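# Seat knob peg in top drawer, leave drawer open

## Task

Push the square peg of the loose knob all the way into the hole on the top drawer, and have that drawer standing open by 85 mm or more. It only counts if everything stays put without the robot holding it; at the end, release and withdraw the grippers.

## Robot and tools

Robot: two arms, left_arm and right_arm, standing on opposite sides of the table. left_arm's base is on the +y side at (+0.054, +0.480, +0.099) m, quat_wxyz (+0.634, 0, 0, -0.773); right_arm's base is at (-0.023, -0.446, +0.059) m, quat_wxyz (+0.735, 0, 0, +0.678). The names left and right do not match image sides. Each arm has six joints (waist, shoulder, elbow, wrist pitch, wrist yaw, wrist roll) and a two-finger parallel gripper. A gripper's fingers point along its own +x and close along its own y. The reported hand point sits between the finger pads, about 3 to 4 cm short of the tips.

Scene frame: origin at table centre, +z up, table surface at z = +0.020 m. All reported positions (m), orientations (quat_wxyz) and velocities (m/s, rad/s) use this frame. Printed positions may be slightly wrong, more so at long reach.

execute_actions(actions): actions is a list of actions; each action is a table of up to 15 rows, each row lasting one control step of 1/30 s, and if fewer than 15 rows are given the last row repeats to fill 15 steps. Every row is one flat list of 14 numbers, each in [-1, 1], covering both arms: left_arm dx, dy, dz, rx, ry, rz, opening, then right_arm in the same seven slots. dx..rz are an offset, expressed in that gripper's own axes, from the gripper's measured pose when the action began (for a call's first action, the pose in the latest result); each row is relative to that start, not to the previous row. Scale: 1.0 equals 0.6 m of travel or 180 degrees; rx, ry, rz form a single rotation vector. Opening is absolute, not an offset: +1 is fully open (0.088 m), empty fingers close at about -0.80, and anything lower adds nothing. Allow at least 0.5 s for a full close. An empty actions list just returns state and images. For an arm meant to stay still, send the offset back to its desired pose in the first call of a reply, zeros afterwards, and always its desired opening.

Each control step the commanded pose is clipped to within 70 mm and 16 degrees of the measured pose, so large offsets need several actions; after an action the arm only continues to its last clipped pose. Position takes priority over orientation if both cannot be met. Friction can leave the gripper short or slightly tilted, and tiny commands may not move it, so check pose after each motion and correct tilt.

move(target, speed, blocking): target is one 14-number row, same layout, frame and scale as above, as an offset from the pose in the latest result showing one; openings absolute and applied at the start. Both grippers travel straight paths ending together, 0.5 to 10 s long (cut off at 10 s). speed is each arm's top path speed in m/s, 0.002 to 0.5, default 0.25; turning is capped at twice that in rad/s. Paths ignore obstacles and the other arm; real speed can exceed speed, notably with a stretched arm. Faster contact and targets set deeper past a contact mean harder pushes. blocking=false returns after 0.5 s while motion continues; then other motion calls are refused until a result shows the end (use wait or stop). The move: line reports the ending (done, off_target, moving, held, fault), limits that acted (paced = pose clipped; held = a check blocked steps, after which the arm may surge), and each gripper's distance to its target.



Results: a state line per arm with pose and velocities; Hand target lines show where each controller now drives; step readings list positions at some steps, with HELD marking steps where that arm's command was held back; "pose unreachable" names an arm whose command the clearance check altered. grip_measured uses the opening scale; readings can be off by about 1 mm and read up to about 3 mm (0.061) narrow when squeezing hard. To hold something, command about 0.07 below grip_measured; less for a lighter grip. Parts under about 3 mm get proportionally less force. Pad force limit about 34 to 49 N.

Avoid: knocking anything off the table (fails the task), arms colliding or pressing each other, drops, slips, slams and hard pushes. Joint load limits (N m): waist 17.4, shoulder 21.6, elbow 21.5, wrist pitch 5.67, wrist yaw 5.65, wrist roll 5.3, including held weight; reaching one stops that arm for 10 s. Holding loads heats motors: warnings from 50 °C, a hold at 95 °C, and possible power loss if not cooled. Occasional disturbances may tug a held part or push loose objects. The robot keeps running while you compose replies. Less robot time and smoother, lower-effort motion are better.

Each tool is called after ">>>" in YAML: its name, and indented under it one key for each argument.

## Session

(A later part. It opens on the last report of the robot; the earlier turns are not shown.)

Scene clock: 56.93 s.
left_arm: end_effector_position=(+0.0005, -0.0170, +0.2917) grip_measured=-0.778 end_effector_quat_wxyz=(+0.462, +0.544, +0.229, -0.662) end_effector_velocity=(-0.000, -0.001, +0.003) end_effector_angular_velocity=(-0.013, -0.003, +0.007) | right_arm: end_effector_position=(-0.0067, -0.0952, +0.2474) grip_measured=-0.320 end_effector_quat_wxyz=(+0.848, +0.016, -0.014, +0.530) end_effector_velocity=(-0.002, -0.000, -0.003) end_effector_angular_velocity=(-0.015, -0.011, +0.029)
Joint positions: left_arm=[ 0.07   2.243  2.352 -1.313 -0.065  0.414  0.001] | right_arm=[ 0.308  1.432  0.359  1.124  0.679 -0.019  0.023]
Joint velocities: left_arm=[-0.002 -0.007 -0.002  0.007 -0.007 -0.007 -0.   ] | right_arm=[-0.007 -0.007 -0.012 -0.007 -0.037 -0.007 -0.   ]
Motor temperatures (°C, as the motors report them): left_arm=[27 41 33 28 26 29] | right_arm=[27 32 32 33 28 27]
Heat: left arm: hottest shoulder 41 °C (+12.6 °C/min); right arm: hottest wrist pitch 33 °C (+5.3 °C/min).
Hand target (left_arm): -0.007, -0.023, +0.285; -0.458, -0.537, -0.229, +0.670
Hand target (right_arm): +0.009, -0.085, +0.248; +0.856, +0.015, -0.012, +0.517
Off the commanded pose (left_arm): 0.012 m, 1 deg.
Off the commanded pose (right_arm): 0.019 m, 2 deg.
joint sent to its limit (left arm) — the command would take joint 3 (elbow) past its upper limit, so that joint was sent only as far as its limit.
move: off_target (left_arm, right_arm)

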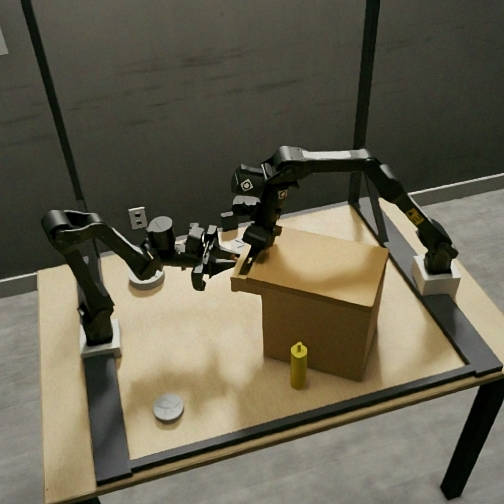

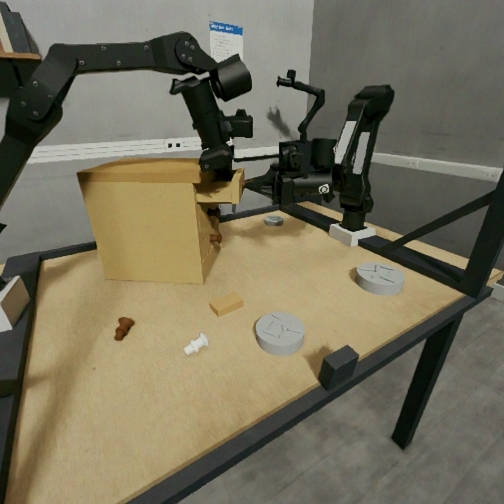

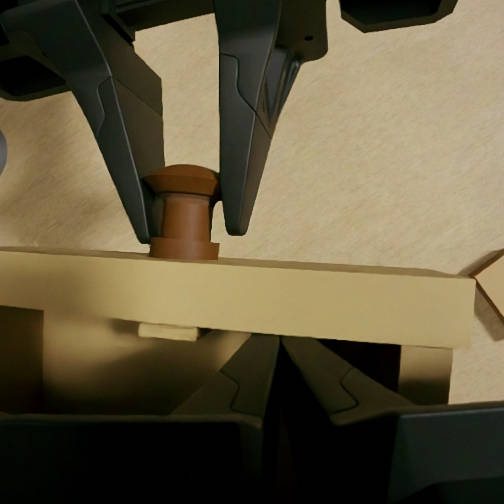

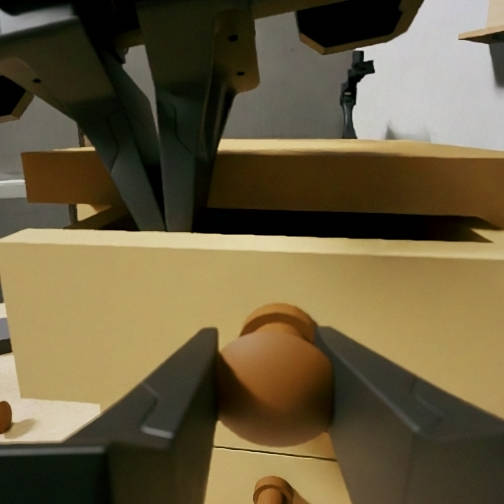

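>>> move:
  target: [0.018,0,0.035,0,-0.03,0,-0.85,-0.025,0.006,0.002,0,0,-0.012,-0.45]
  speed: 0.02

>>> move:
  target: [0,0,0,0,0,0,-0.85,0,0,0,0,0,0,0.2]

Scene clock: 59.77 s.
left_arm: end_effector_position=(-0.0006, -0.0231, +0.2894) grip_measured=-0.778 end_effector_quat_wxyz=(+0.467, +0.530, +0.224, -0.671) end_effector_velocity=(-0.000, +0.001, +0.000) end_effector_angular_velocity=(-0.003, -0.009, -0.006) | right_arm: end_effector_position=(-0.0120, -0.1059, +0.2463) grip_measured=-0.325 end_effector_quat_wxyz=(+0.861, +0.016, -0.011, +0.507) end_effector_velocity=(-0.001, -0.001, -0.004) end_effector_angular_velocity=(-0.032, -0.025, -0.001)
Joint positions: left_arm=[ 0.075  2.232  2.313 -1.255 -0.046  0.414  0.001] | right_arm=[ 0.371  1.417  0.346  1.122  0.796 -0.021  0.023]
Joint velocities: left_arm=[-0.002 -0.007 -0.012  0.007 -0.007  0.007 -0.   ] | right_arm=[ 0.007 -0.002 -0.002 -0.022  0.007 -0.022  0.   ]
Motor temperatures (°C, as the motors report them): left_arm=[27 42 33 31 26 29] | right_arm=[27 32 32 33 28 27]
Heat: left arm: hottest shoulder 42 °C (+13.1 °C/min); right arm: hottest wrist pitch 33 °C (+5.0 °C/min).
Hand target (left_arm): -0.010, -0.037, +0.288; -0.472, -0.512, -0.208, +0.687
Hand target (right_arm): -0.016, -0.107, +0.248; +0.857, +0.016, -0.013, +0.514
Off the commanded pose (left_arm): 0.018 m, 3 deg.
Off the commanded pose (right_arm): 0.005 m, 1 deg.
move: off_target (left_arm)

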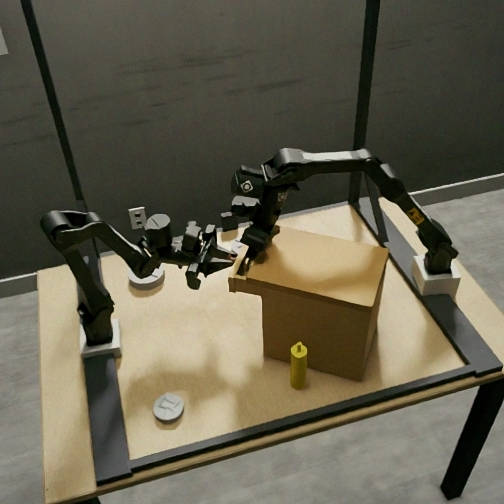

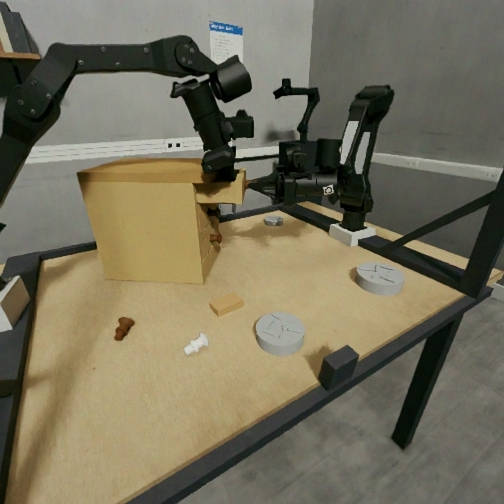

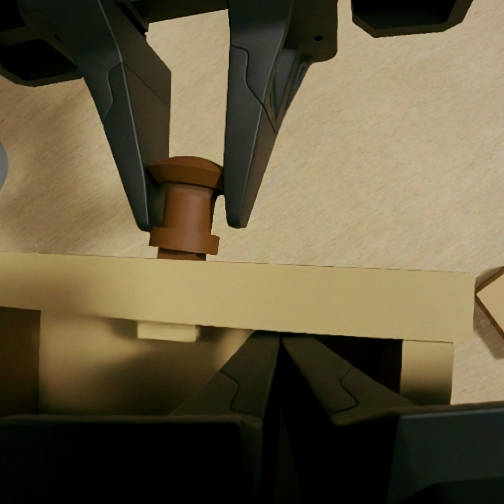

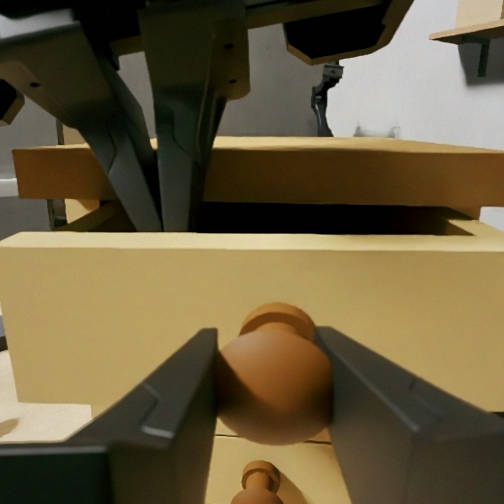

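Scene clock: 60.50 s.
left_arm: end_effector_position=(-0.0003, -0.0215, +0.2894) grip_measured=-0.778 end_effector_quat_wxyz=(+0.465, +0.532, +0.226, -0.670) end_effector_velocity=(+0.000, +0.003, -0.002) end_effector_angular_velocity=(+0.011, +0.000, +0.021) | right_arm: end_effector_position=(-0.0122, -0.1059, +0.2463) grip_measured=+0.195 end_effector_quat_wxyz=(+0.861, +0.016, -0.011, +0.508) end_effector_velocity=(+0.000, -0.000, -0.001) end_effector_angular_velocity=(-0.010, -0.009, +0.005)
Joint positions: left_arm=[ 0.075  2.231  2.313 -1.262 -0.046  0.414  0.001] | right_arm=[ 0.371  1.417  0.346  1.122  0.796 -0.021  0.049]
Joint velocities: left_arm=[-0.002 -0.002 -0.007 -0.007 -0.007 -0.022 -0.   ] | right_arm=[-0.002 -0.002 -0.002 -0.007 -0.007 -0.007  0.001]
Motor temperatures (°C, as the motors report them): left_arm=[27 42 33 31 26 29] | right_arm=[27 32 32 33 28 27]
Heat: left arm: hottest shoulder 42 °C (+13.1 °C/min); right arm: hottest wrist pitch 33 °C (+5.0 °C/min).
Hand target (left_arm): -0.001, -0.023, +0.289; -0.467, -0.530, -0.224, +0.671
Hand target (right_arm): -0.012, -0.106, +0.246; +0.861, +0.016, -0.011, +0.508
Off the commanded pose (left_arm): 0.002 m, 0 deg.
Off the commanded pose (right_arm): 0.000 m, 0 deg.
move: done

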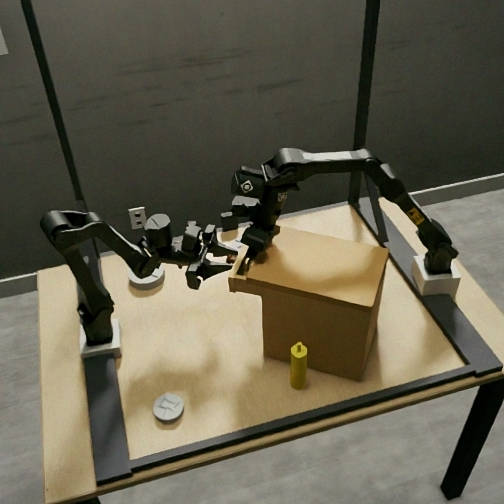

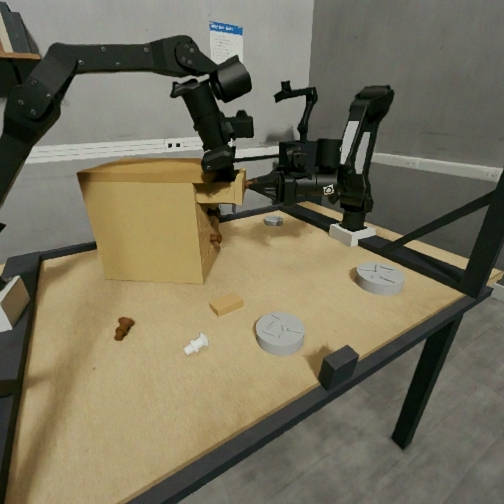

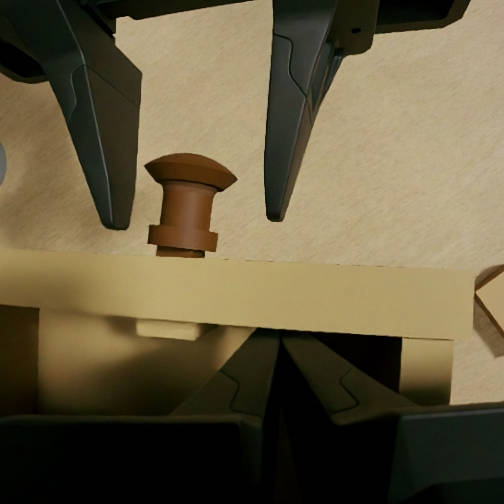

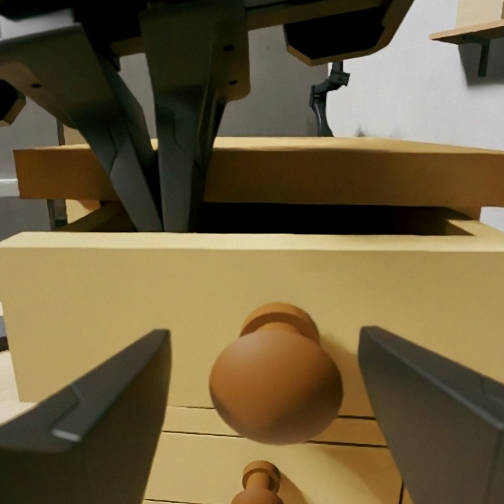

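>>> move:
  target: [0,0,0,0,0,0,-0.85,-0.05,-0.006,0.002,0,0,-0.01,0.2]
  speed: 0.08

>>> move:
  target: [0.012,0,0.025,0,-0.02,0,-0.85,0,0,0,0,0,0,-0.65]
  speed: 0.04

Scene clock: 61.57 s.
left_arm: end_effector_position=(-0.0001, -0.0213, +0.2894) grip_measured=-0.778 end_effector_quat_wxyz=(+0.465, +0.532, +0.227, -0.670) end_effector_velocity=(+0.004, -0.001, +0.001) end_effector_angular_velocity=(-0.010, -0.011, +0.031) | right_arm: end_effector_position=(-0.0239, -0.1316, +0.2471) grip_measured=+0.198 end_effector_quat_wxyz=(+0.869, +0.019, -0.010, +0.495) end_effector_velocity=(-0.002, -0.003, -0.000) end_effector_angular_velocity=(-0.014, -0.019, +0.004)
Joint positions: left_arm=[ 0.075  2.231  2.313 -1.263 -0.046  0.414  0.001] | right_arm=[ 0.48   1.336  0.288  1.11   0.935 -0.027  0.049]
Joint velocities: left_arm=[ 0.002 -0.002 -0.002  0.007 -0.022 -0.022 -0.   ] | right_arm=[ 0.012 -0.012 -0.007 -0.007  0.007 -0.022 -0.   ]
Motor temperatures (°C, as the motors report them): left_arm=[27 43 33 31 26 29] | right_arm=[27 32 32 33 28 27]
Heat: left arm: hottest shoulder 43 °C (+14.1 °C/min); right arm: hottest wrist pitch 33 °C (+5.0 °C/min).
Hand target (left_arm): -0.000, -0.022, +0.289; -0.465, -0.532, -0.226, +0.670
Hand target (right_arm): -0.024, -0.134, +0.246; +0.869, +0.016, -0.011, +0.494
Off the commanded pose (left_arm): 0.000 m, 0 deg.
Off the commanded pose (right_arm): 0.002 m, 0 deg.
move: done

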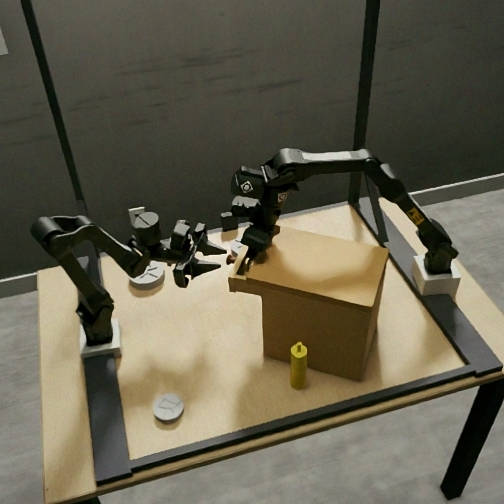

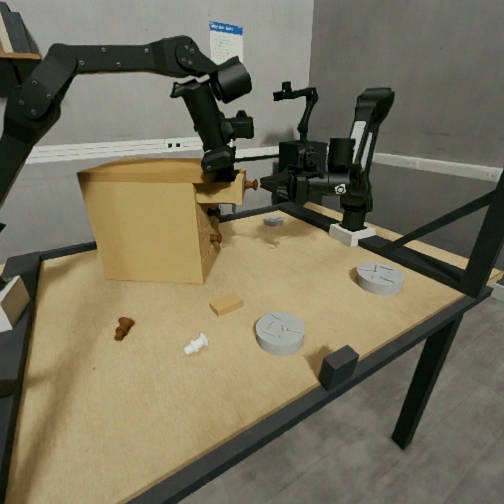

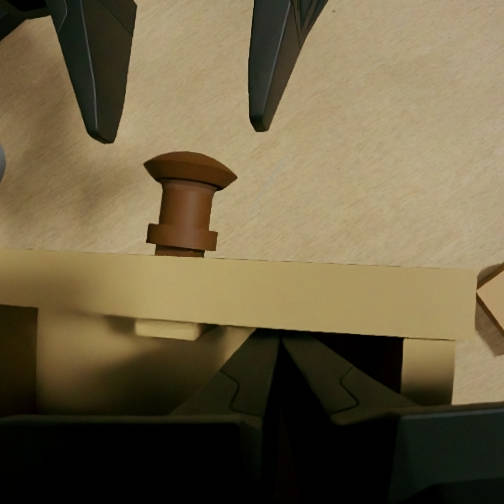

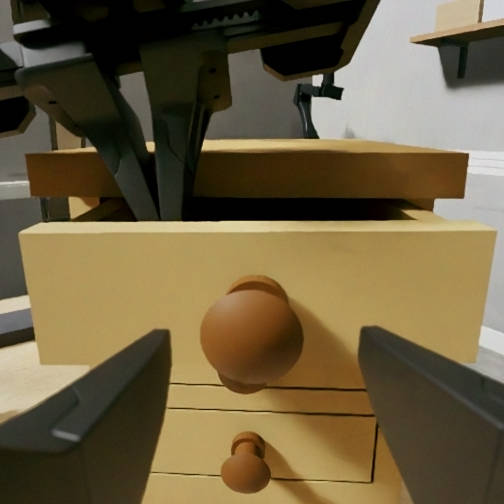

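Scene clock: 62.60 s.
left_arm: end_effector_position=(-0.0001, -0.0230, +0.2886) grip_measured=-0.778 end_effector_quat_wxyz=(+0.466, +0.528, +0.226, -0.673) end_effector_velocity=(+0.002, +0.000, +0.000) end_effector_angular_velocity=(-0.003, -0.004, +0.012) | right_arm: end_effector_position=(-0.0238, -0.1317, +0.2471) grip_measured=-0.647 end_effector_quat_wxyz=(+0.869, +0.019, -0.010, +0.494) end_effector_velocity=(+0.000, +0.000, -0.001) end_effector_angular_velocity=(-0.010, -0.010, +0.005)
Joint positions: left_arm=[ 0.078  2.229  2.305 -1.249 -0.037  0.414  0.001] | right_arm=[ 0.48   1.336  0.288  1.11   0.935 -0.027  0.007]
Joint velocities: left_arm=[ 0.002 -0.007 -0.012  0.007 -0.007 -0.007  0.   ] | right_arm=[-0.002 -0.002 -0.002 -0.007 -0.007 -0.007 -0.   ]
Motor temperatures (°C, as the motors report them): left_arm=[27 43 33 31 26 29] | right_arm=[27 32 31 33 28 27]
Heat: left arm: hottest shoulder 43 °C (+14.1 °C/min); right arm: hottest wrist pitch 33 °C (+4.0 °C/min).
Hand target (left_arm): -0.008, -0.035, +0.288; -0.472, -0.511, -0.212, +0.686
Hand target (right_arm): -0.024, -0.132, +0.247; +0.869, +0.019, -0.010, +0.494
Off the commanded pose (left_arm): 0.015 m, 3 deg.
Off the commanded pose (right_arm): 0.000 m, 0 deg.
move: off_target (left_arm)

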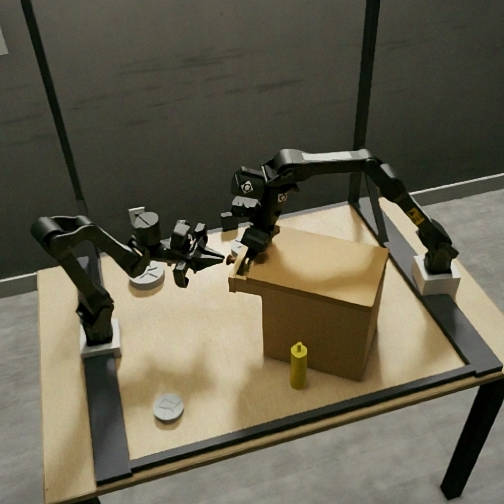

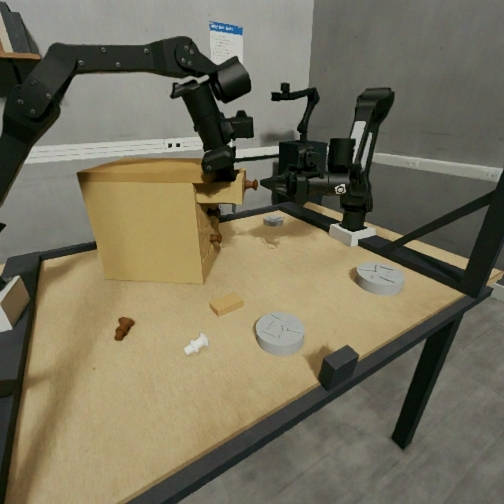

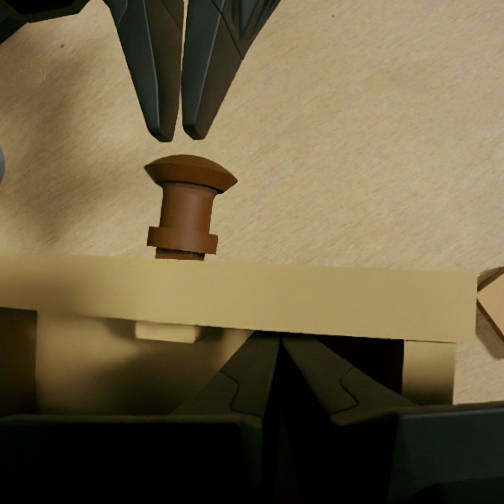

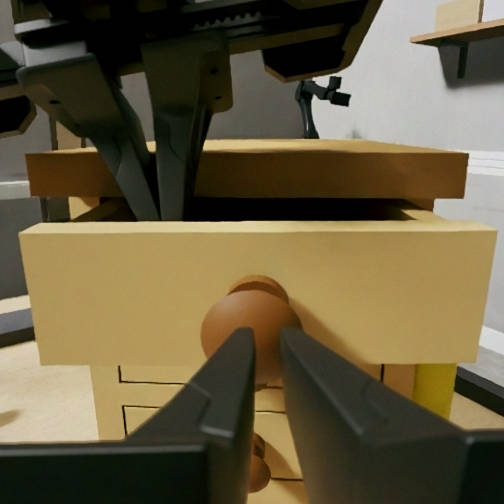

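>>> move:
  target: [0.01,0,0.025,0,-0.017,0,-0.85,0.038,0.004,-0.003,0,0,0,-0.65]
  speed: 0.02

>>> zoom_image:
  camera: "cam_left_wrist"
  region: [110, 140, 260, 290]

Scene clock: 64.27 s.
left_arm: end_effector_position=(+0.0001, -0.0224, +0.2887) grip_measured=-0.778 end_effector_quat_wxyz=(+0.465, +0.528, +0.227, -0.674) end_effector_velocity=(-0.002, +0.002, -0.000) end_effector_angular_velocity=(+0.008, +0.009, +0.001) | right_arm: end_effector_position=(-0.0201, -0.1215, +0.2418) grip_measured=-0.648 end_effector_quat_wxyz=(+0.866, +0.014, -0.010, +0.500) end_effector_velocity=(+0.001, +0.001, -0.003) end_effector_angular_velocity=(-0.015, -0.012, +0.010)
Joint positions: left_arm=[ 0.079  2.228  2.304 -1.252 -0.034  0.414  0.001] | right_arm=[ 0.439  1.388  0.302  1.135  0.882 -0.024  0.007]
Joint velocities: left_arm=[-0.002 -0.002 -0.002 -0.007  0.007 -0.007 -0.001] | right_arm=[-0.012  0.002 -0.002 -0.007 -0.022 -0.007  0.   ]
Motor temperatures (°C, as the motors report them): left_arm=[27 43 33 33 26 29] | right_arm=[27 31 32 33 28 27]
Heat: left arm: hottest shoulder 43 °C (+14.2 °C/min); right arm: hottest wrist pitch 33 °C (+4.0 °C/min).
Hand target (left_arm): -0.008, -0.036, +0.288; -0.471, -0.510, -0.214, +0.687
Hand target (right_arm): -0.014, -0.112, +0.246; +0.869, +0.019, -0.010, +0.494
Off the commanded pose (left_arm): 0.017 m, 3 deg.
Off the commanded pose (right_arm): 0.013 m, 1 deg.
move: off_target (left_arm, right_arm)

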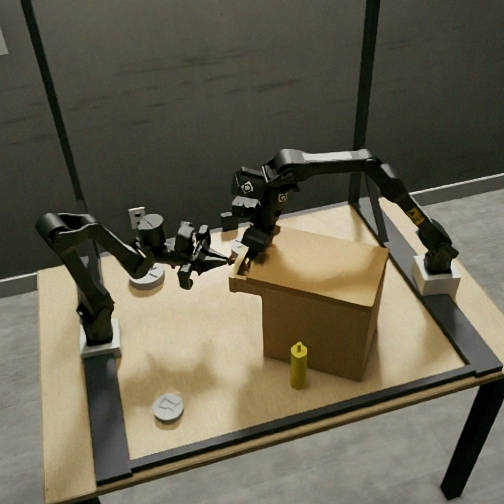

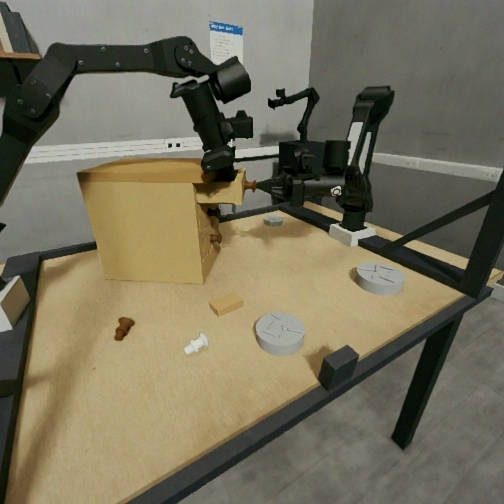

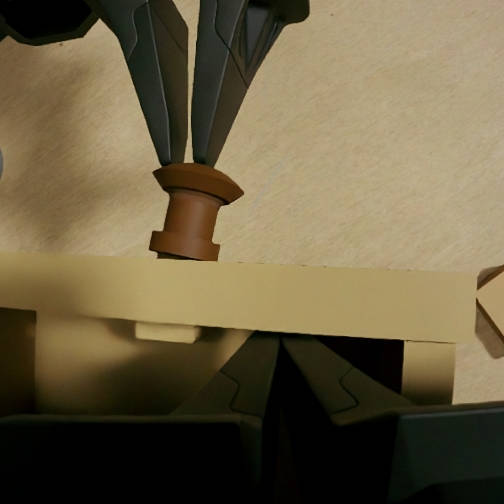

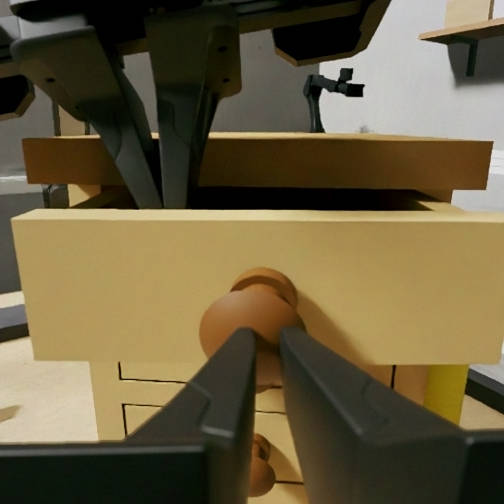

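Region (110, 140, 260, 290) of cam_left_wrist's 504x504 image, scaled by 3.360, with more detail than that image has.

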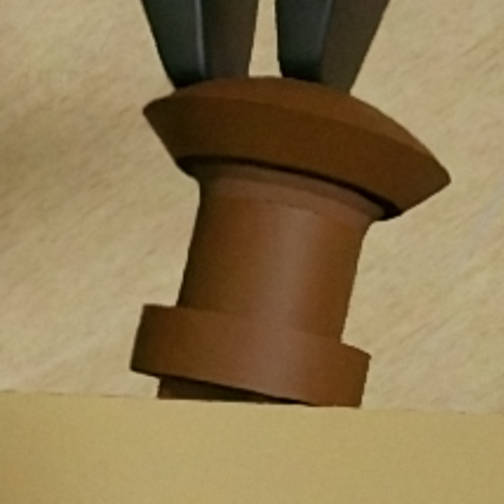

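Tilted; drag the head back (−y, +z) while pressing.

>>> move:
  target: [0.01,0,0.027,0,-0.017,0,-0.85,0.028,-0.012,0.014,0,0,-0.004,-0.65]
  speed: 0.02

>>> zoom_image:
  camera: "cam_left_wrist"
  region: [110, 140, 260, 290]

>>> zoom_image:
  camera: "cam_low"
  region: [215, 160, 275, 210]

Scene clock: 66.00 s.
left_arm: end_effector_position=(+0.0003, -0.0217, +0.2893) grip_measured=-0.778 end_effector_quat_wxyz=(+0.464, +0.528, +0.228, -0.673) end_effector_velocity=(-0.002, +0.002, -0.000) end_effector_angular_velocity=(+0.007, -0.005, +0.002) | right_arm: end_effector_position=(-0.0167, -0.1211, +0.2446) grip_measured=-0.648 end_effector_quat_wxyz=(+0.862, +0.008, -0.010, +0.508) end_effector_velocity=(-0.002, +0.000, -0.001) end_effector_angular_velocity=(-0.015, -0.011, +0.019)
Joint positions: left_arm=[ 0.079  2.228  2.307 -1.257 -0.034  0.414  0.001] | right_arm=[ 0.414  1.35   0.302  1.086  0.839 -0.024  0.007]
Joint velocities: left_arm=[-0.007 -0.002 -0.002 -0.007 -0.007 -0.007 -0.   ] | right_arm=[-0.002 -0.012 -0.002 -0.022 -0.022 -0.007 -0.   ]
Motor temperatures (°C, as the motors report them): left_arm=[27 43 33 34 26 29] | right_arm=[27 31 32 33 28 27]
Heat: left arm: hottest shoulder 43 °C (+14.0 °C/min); right arm: hottest wrist pitch 33 °C (+4.0 °C/min).
Hand target (left_arm): -0.008, -0.036, +0.289; -0.471, -0.510, -0.215, +0.688
Hand target (right_arm): -0.005, -0.112, +0.251; +0.869, +0.014, -0.010, +0.494
Off the commanded pose (left_arm): 0.018 m, 3 deg.
Off the commanded pose (right_arm): 0.016 m, 2 deg.
move: off_target (left_arm, right_arm)

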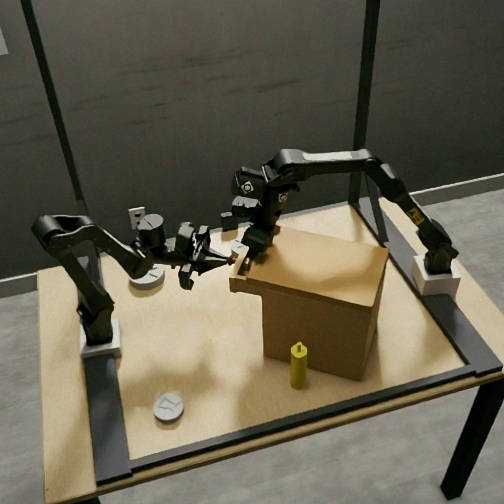

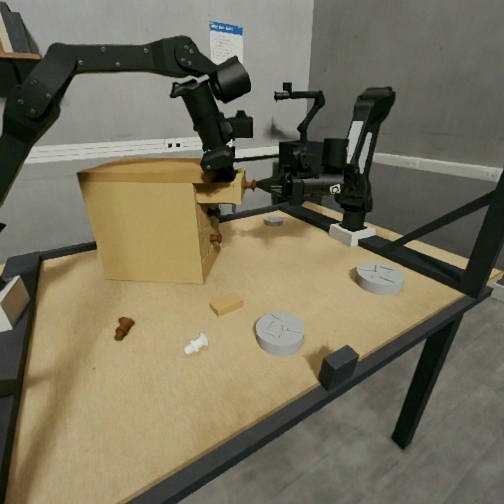

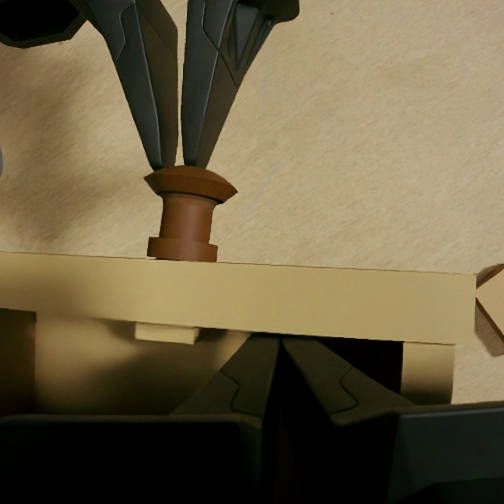

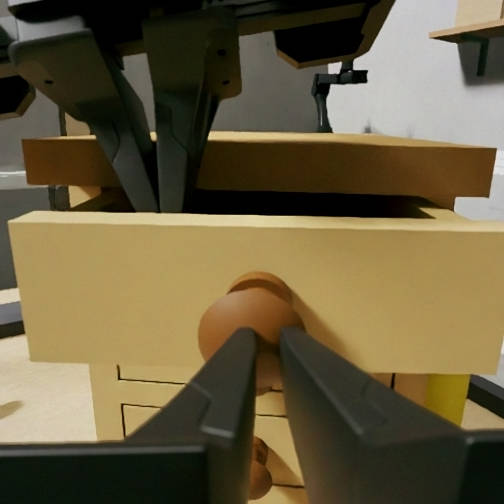

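Region (110, 140, 260, 290) of cam_left_wrist's 504x504 image, scaled by 3.360, with more detail than that image has.

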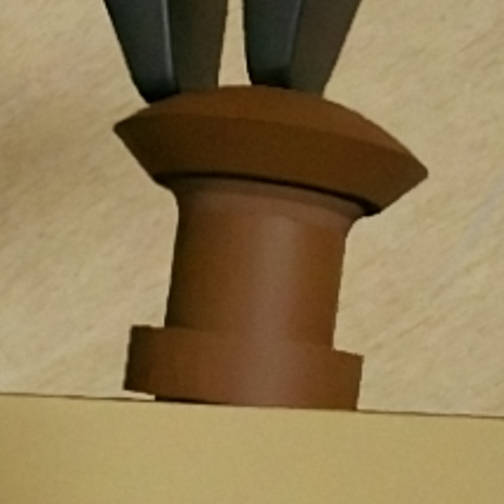

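Region (215, 160, 275, 210) of cam_low's 504x504 image, scaled by 8.400, with more detail than that image has.

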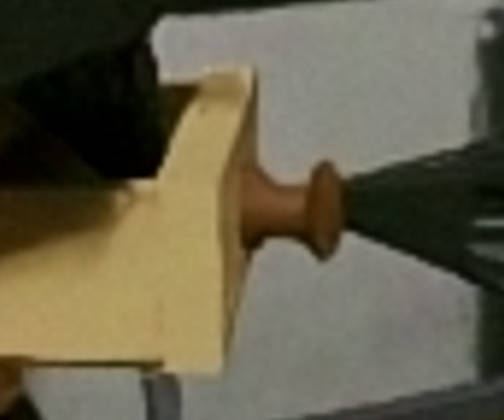

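>>> move:
  target: [0.01,0,0.028,0,-0.017,0,-0.85,0.028,-0.018,0.014,0,0,-0.015,-0.65]
  speed: 0.025

>>> zoom_image:
  camera: "cam_left_wrist"
  region: [110, 140, 260, 290]

Scene clock: 67.47 s.
left_arm: end_effector_position=(+0.0005, -0.0215, +0.2904) grip_measured=-0.778 end_effector_quat_wxyz=(+0.465, +0.528, +0.228, -0.673) end_effector_velocity=(+0.002, -0.001, +0.001) end_effector_angular_velocity=(-0.008, +0.003, +0.026) | right_arm: end_effector_position=(-0.0150, -0.1216, +0.2453) grip_measured=-0.648 end_effector_quat_wxyz=(+0.860, +0.001, -0.009, +0.510) end_effector_velocity=(-0.002, +0.001, +0.002) end_effector_angular_velocity=(-0.001, -0.006, +0.019)
Joint positions: left_arm=[ 0.079  2.228  2.312 -1.262 -0.035  0.414  0.001] | right_arm=[ 0.404  1.324  0.303  1.045  0.823 -0.024  0.007]
Joint velocities: left_arm=[ 0.002 -0.002 -0.002  0.007 -0.007 -0.022 -0.   ] | right_arm=[-0.002 -0.007  0.002 -0.007 -0.022 -0.007 -0.   ]
Motor temperatures (°C, as the motors report them): left_arm=[27 44 34 35 26 29] | right_arm=[28 31 32 33 28 27]
Heat: left arm: hottest shoulder 44 °C (+15.1 °C/min); right arm: hottest wrist pitch 33 °C (+4.0 °C/min).
Hand target (left_arm): -0.008, -0.036, +0.290; -0.470, -0.510, -0.216, +0.687
Hand target (right_arm): +0.001, -0.114, +0.253; +0.873, +0.008, -0.010, +0.487
Off the commanded pose (left_arm): 0.018 m, 3 deg.
Off the commanded pose (right_arm): 0.020 m, 3 deg.
move: off_target (left_arm, right_arm)

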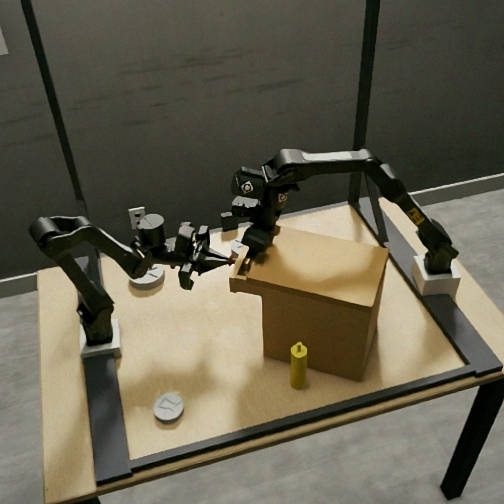

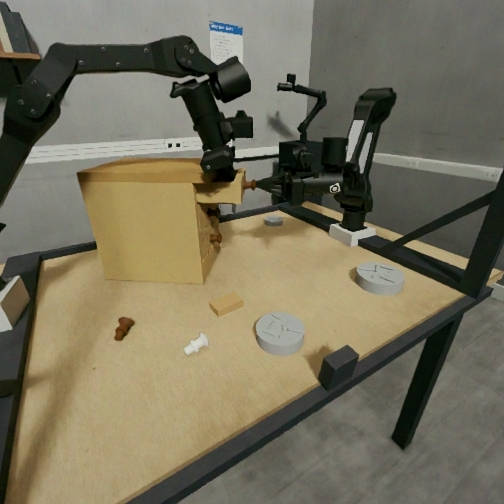

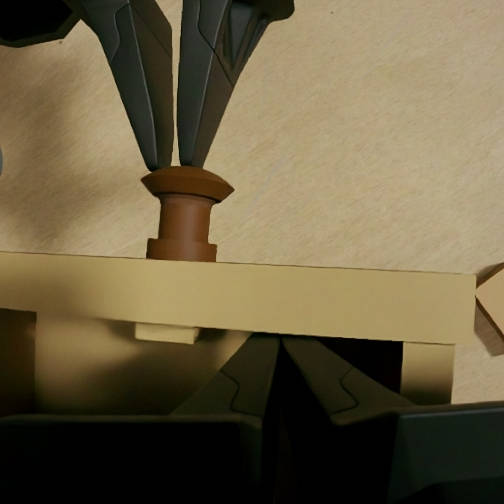

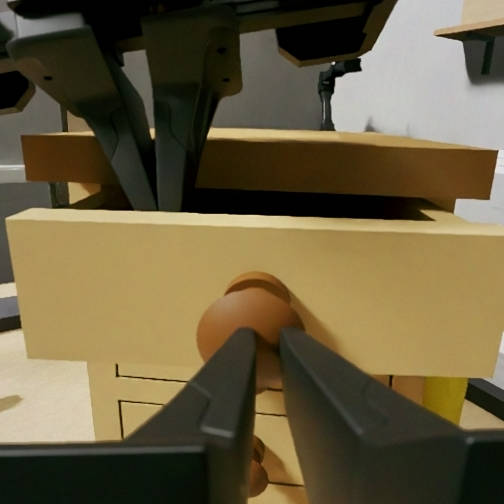

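Region (110, 140, 260, 290) of cam_left_wrist's 504x504 image, scaled by 3.360, with more detail than that image has.

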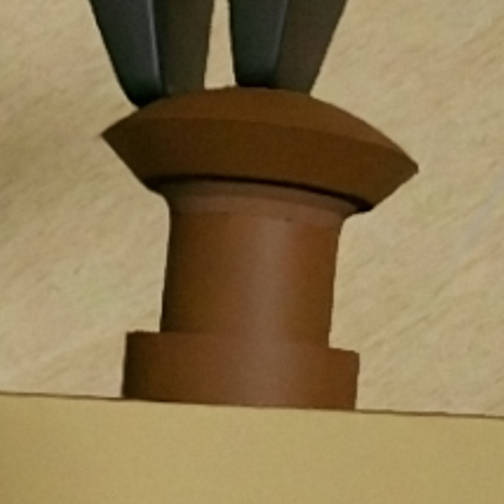

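Flush. Retreat right (left still bracing), then left.

>>> move:
  target: [0.006,0,0.015,0,0,0,-0.85,-0.1,0,0,0,0,0,-0.65]
  speed: 0.12

>>> move:
  target: [-0.15,0,-0.01,0,-0.06,0,-0.85,0,0,0,0,0,0,-0.65]
  speed: 0.15

>>> zoom_image:
  camera: "cam_low"
  region: [190, 155, 290, 255]

Scene clock: 68.67 s.
left_arm: end_effector_position=(+0.0001, -0.0220, +0.2917) grip_measured=-0.778 end_effector_quat_wxyz=(+0.465, +0.529, +0.229, -0.672) end_effector_velocity=(-0.002, +0.006, +0.001) end_effector_angular_velocity=(+0.018, +0.007, +0.002) | right_arm: end_effector_position=(-0.0445, -0.1721, +0.2456) grip_measured=-0.648 end_effector_quat_wxyz=(+0.860, +0.004, -0.008, +0.511) end_effector_velocity=(-0.000, -0.004, -0.002) end_effector_angular_velocity=(-0.007, +0.000, -0.005)
Joint positions: left_arm=[ 0.078  2.24   2.339 -1.28  -0.037  0.411  0.001] | right_arm=[ 0.666  1.135  0.198  0.976  1.083 -0.035  0.007]
Joint velocities: left_arm=[-0.002 -0.007 -0.002 -0.022  0.007 -0.007 -0.   ] | right_arm=[ 0.017 -0.017 -0.007 -0.022  0.022  0.007  0.   ]
Motor temperatures (°C, as the motors report them): left_arm=[27 44 34 35 26 29] | right_arm=[28 31 32 33 28 27]
Heat: left arm: hottest shoulder 44 °C (+15.1 °C/min); right arm: hottest wrist pitch 33 °C (+4.0 °C/min).
Hand target (left_arm): -0.004, -0.029, +0.290; -0.468, -0.524, -0.223, +0.675
Hand target (right_arm): -0.044, -0.174, +0.244; +0.860, +0.001, -0.009, +0.510
Off the commanded pose (left_arm): 0.009 m, 0 deg.
Off the commanded pose (right_arm): 0.003 m, 0 deg.
joint sent to its limit (left arm) — the command would take joint 3 (elbow) past its upper limit, so that joint was sent only as far as its limit.
move: off_target (left_arm)

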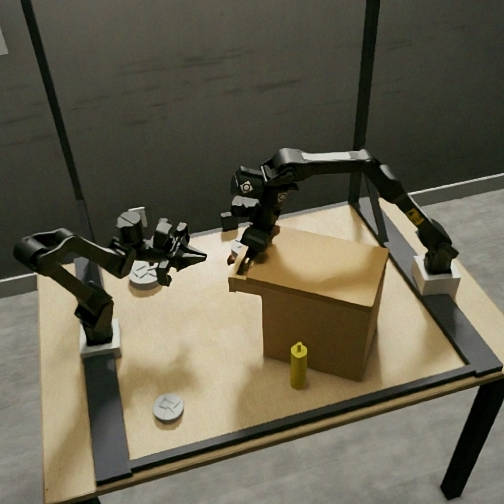

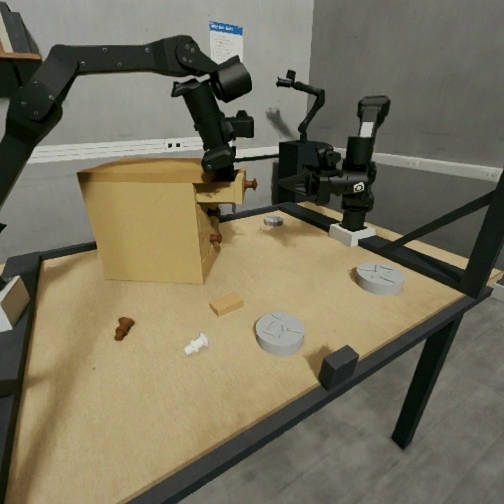

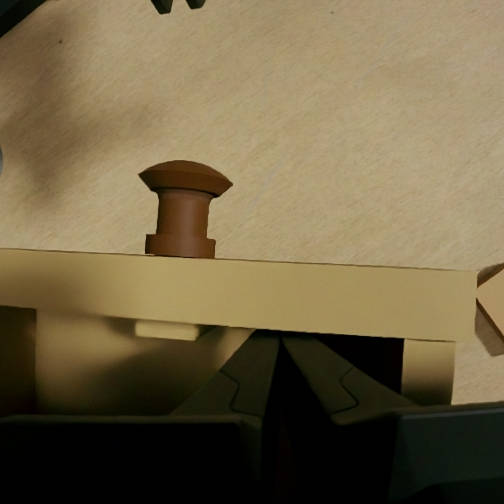

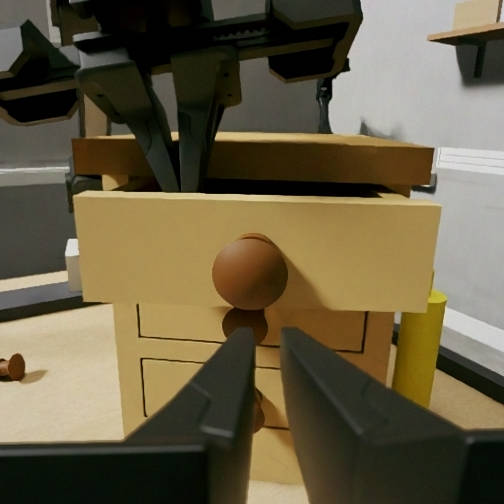

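Scene clock: 69.73 s.
left_arm: end_effector_position=(+0.0035, +0.0147, +0.3684) grip_measured=-0.778 end_effector_quat_wxyz=(+0.483, +0.467, +0.188, -0.716) end_effector_velocity=(+0.003, +0.004, -0.012) end_effector_angular_velocity=(+0.040, -0.009, -0.015) | right_arm: end_effector_position=(-0.0445, -0.1721, +0.2456) grip_measured=-0.648 end_effector_quat_wxyz=(+0.860, +0.004, -0.008, +0.511) end_effector_velocity=(+0.001, +0.000, -0.001) end_effector_angular_velocity=(-0.009, -0.011, -0.000)
Joint positions: left_arm=[ 0.104  1.986  2.196 -1.23   0.049  0.431  0.001] | right_arm=[ 0.666  1.135  0.198  0.976  1.084 -0.035  0.007]
Joint velocities: left_arm=[ 0.007 -0.002 -0.037 -0.007  0.007  0.022 -0.   ] | right_arm=[-0.007 -0.002 -0.002 -0.007 -0.007 -0.007  0.   ]
Motor temperatures (°C, as the motors report them): left_arm=[27 44 34 35 26 29] | right_arm=[28 31 32 33 28 27]
Heat: left arm: hottest shoulder 44 °C (+15.1 °C/min); right arm: hottest wrist pitch 33 °C (+3.0 °C/min).
Hand target (left_arm): +0.004, +0.018, +0.372; -0.484, -0.464, -0.186, +0.719
Hand target (right_arm): -0.045, -0.172, +0.246; +0.860, +0.004, -0.008, +0.511
Off the commanded pose (left_arm): 0.005 m, 1 deg.
Off the commanded pose (right_arm): 0.000 m, 0 deg.
move: done

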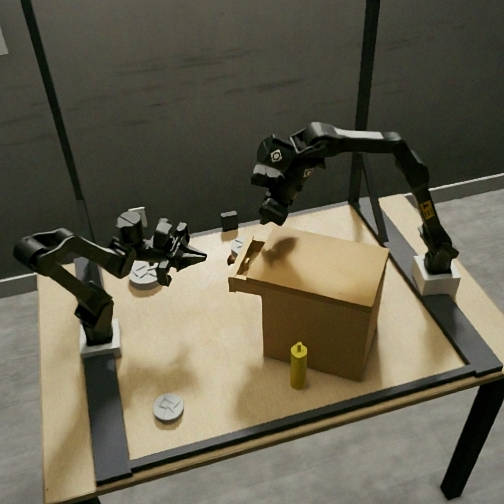

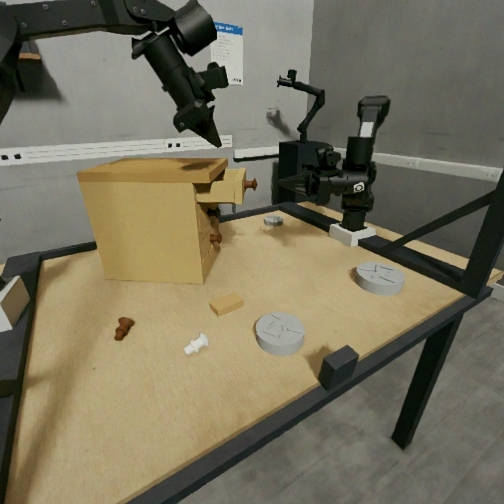

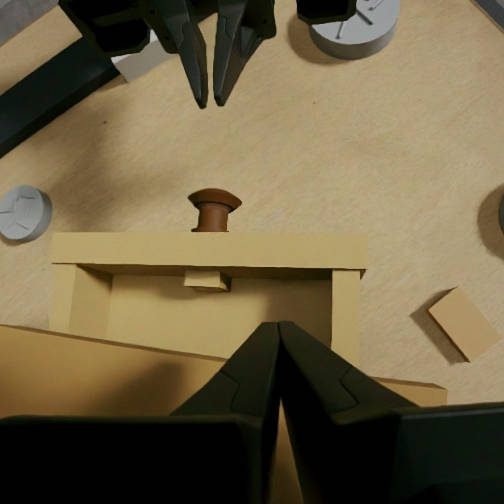

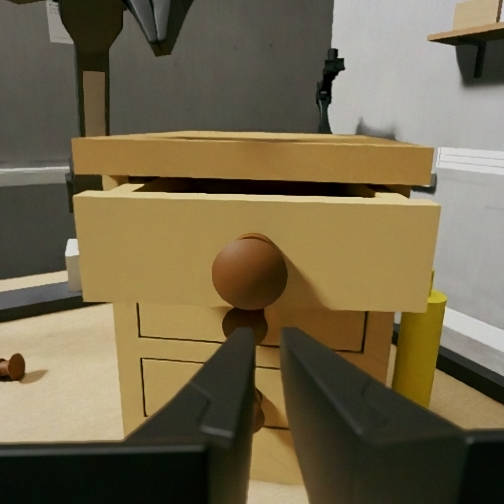

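Region (190, 155, 290, 255) of cam_low's 504x504 image, scaled by 5.040, with more detail than that image has.

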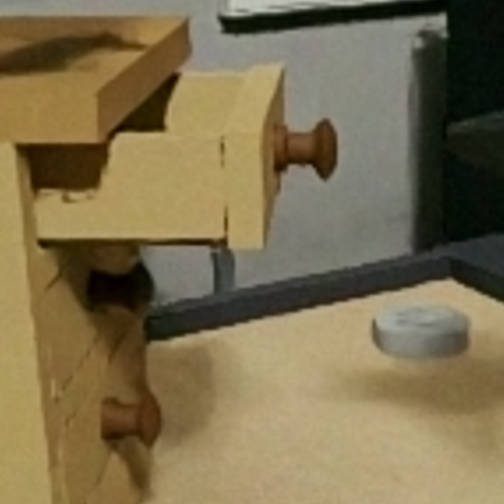

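>>> finished_scene:
  scene: 1

The scene is finished: the task was done.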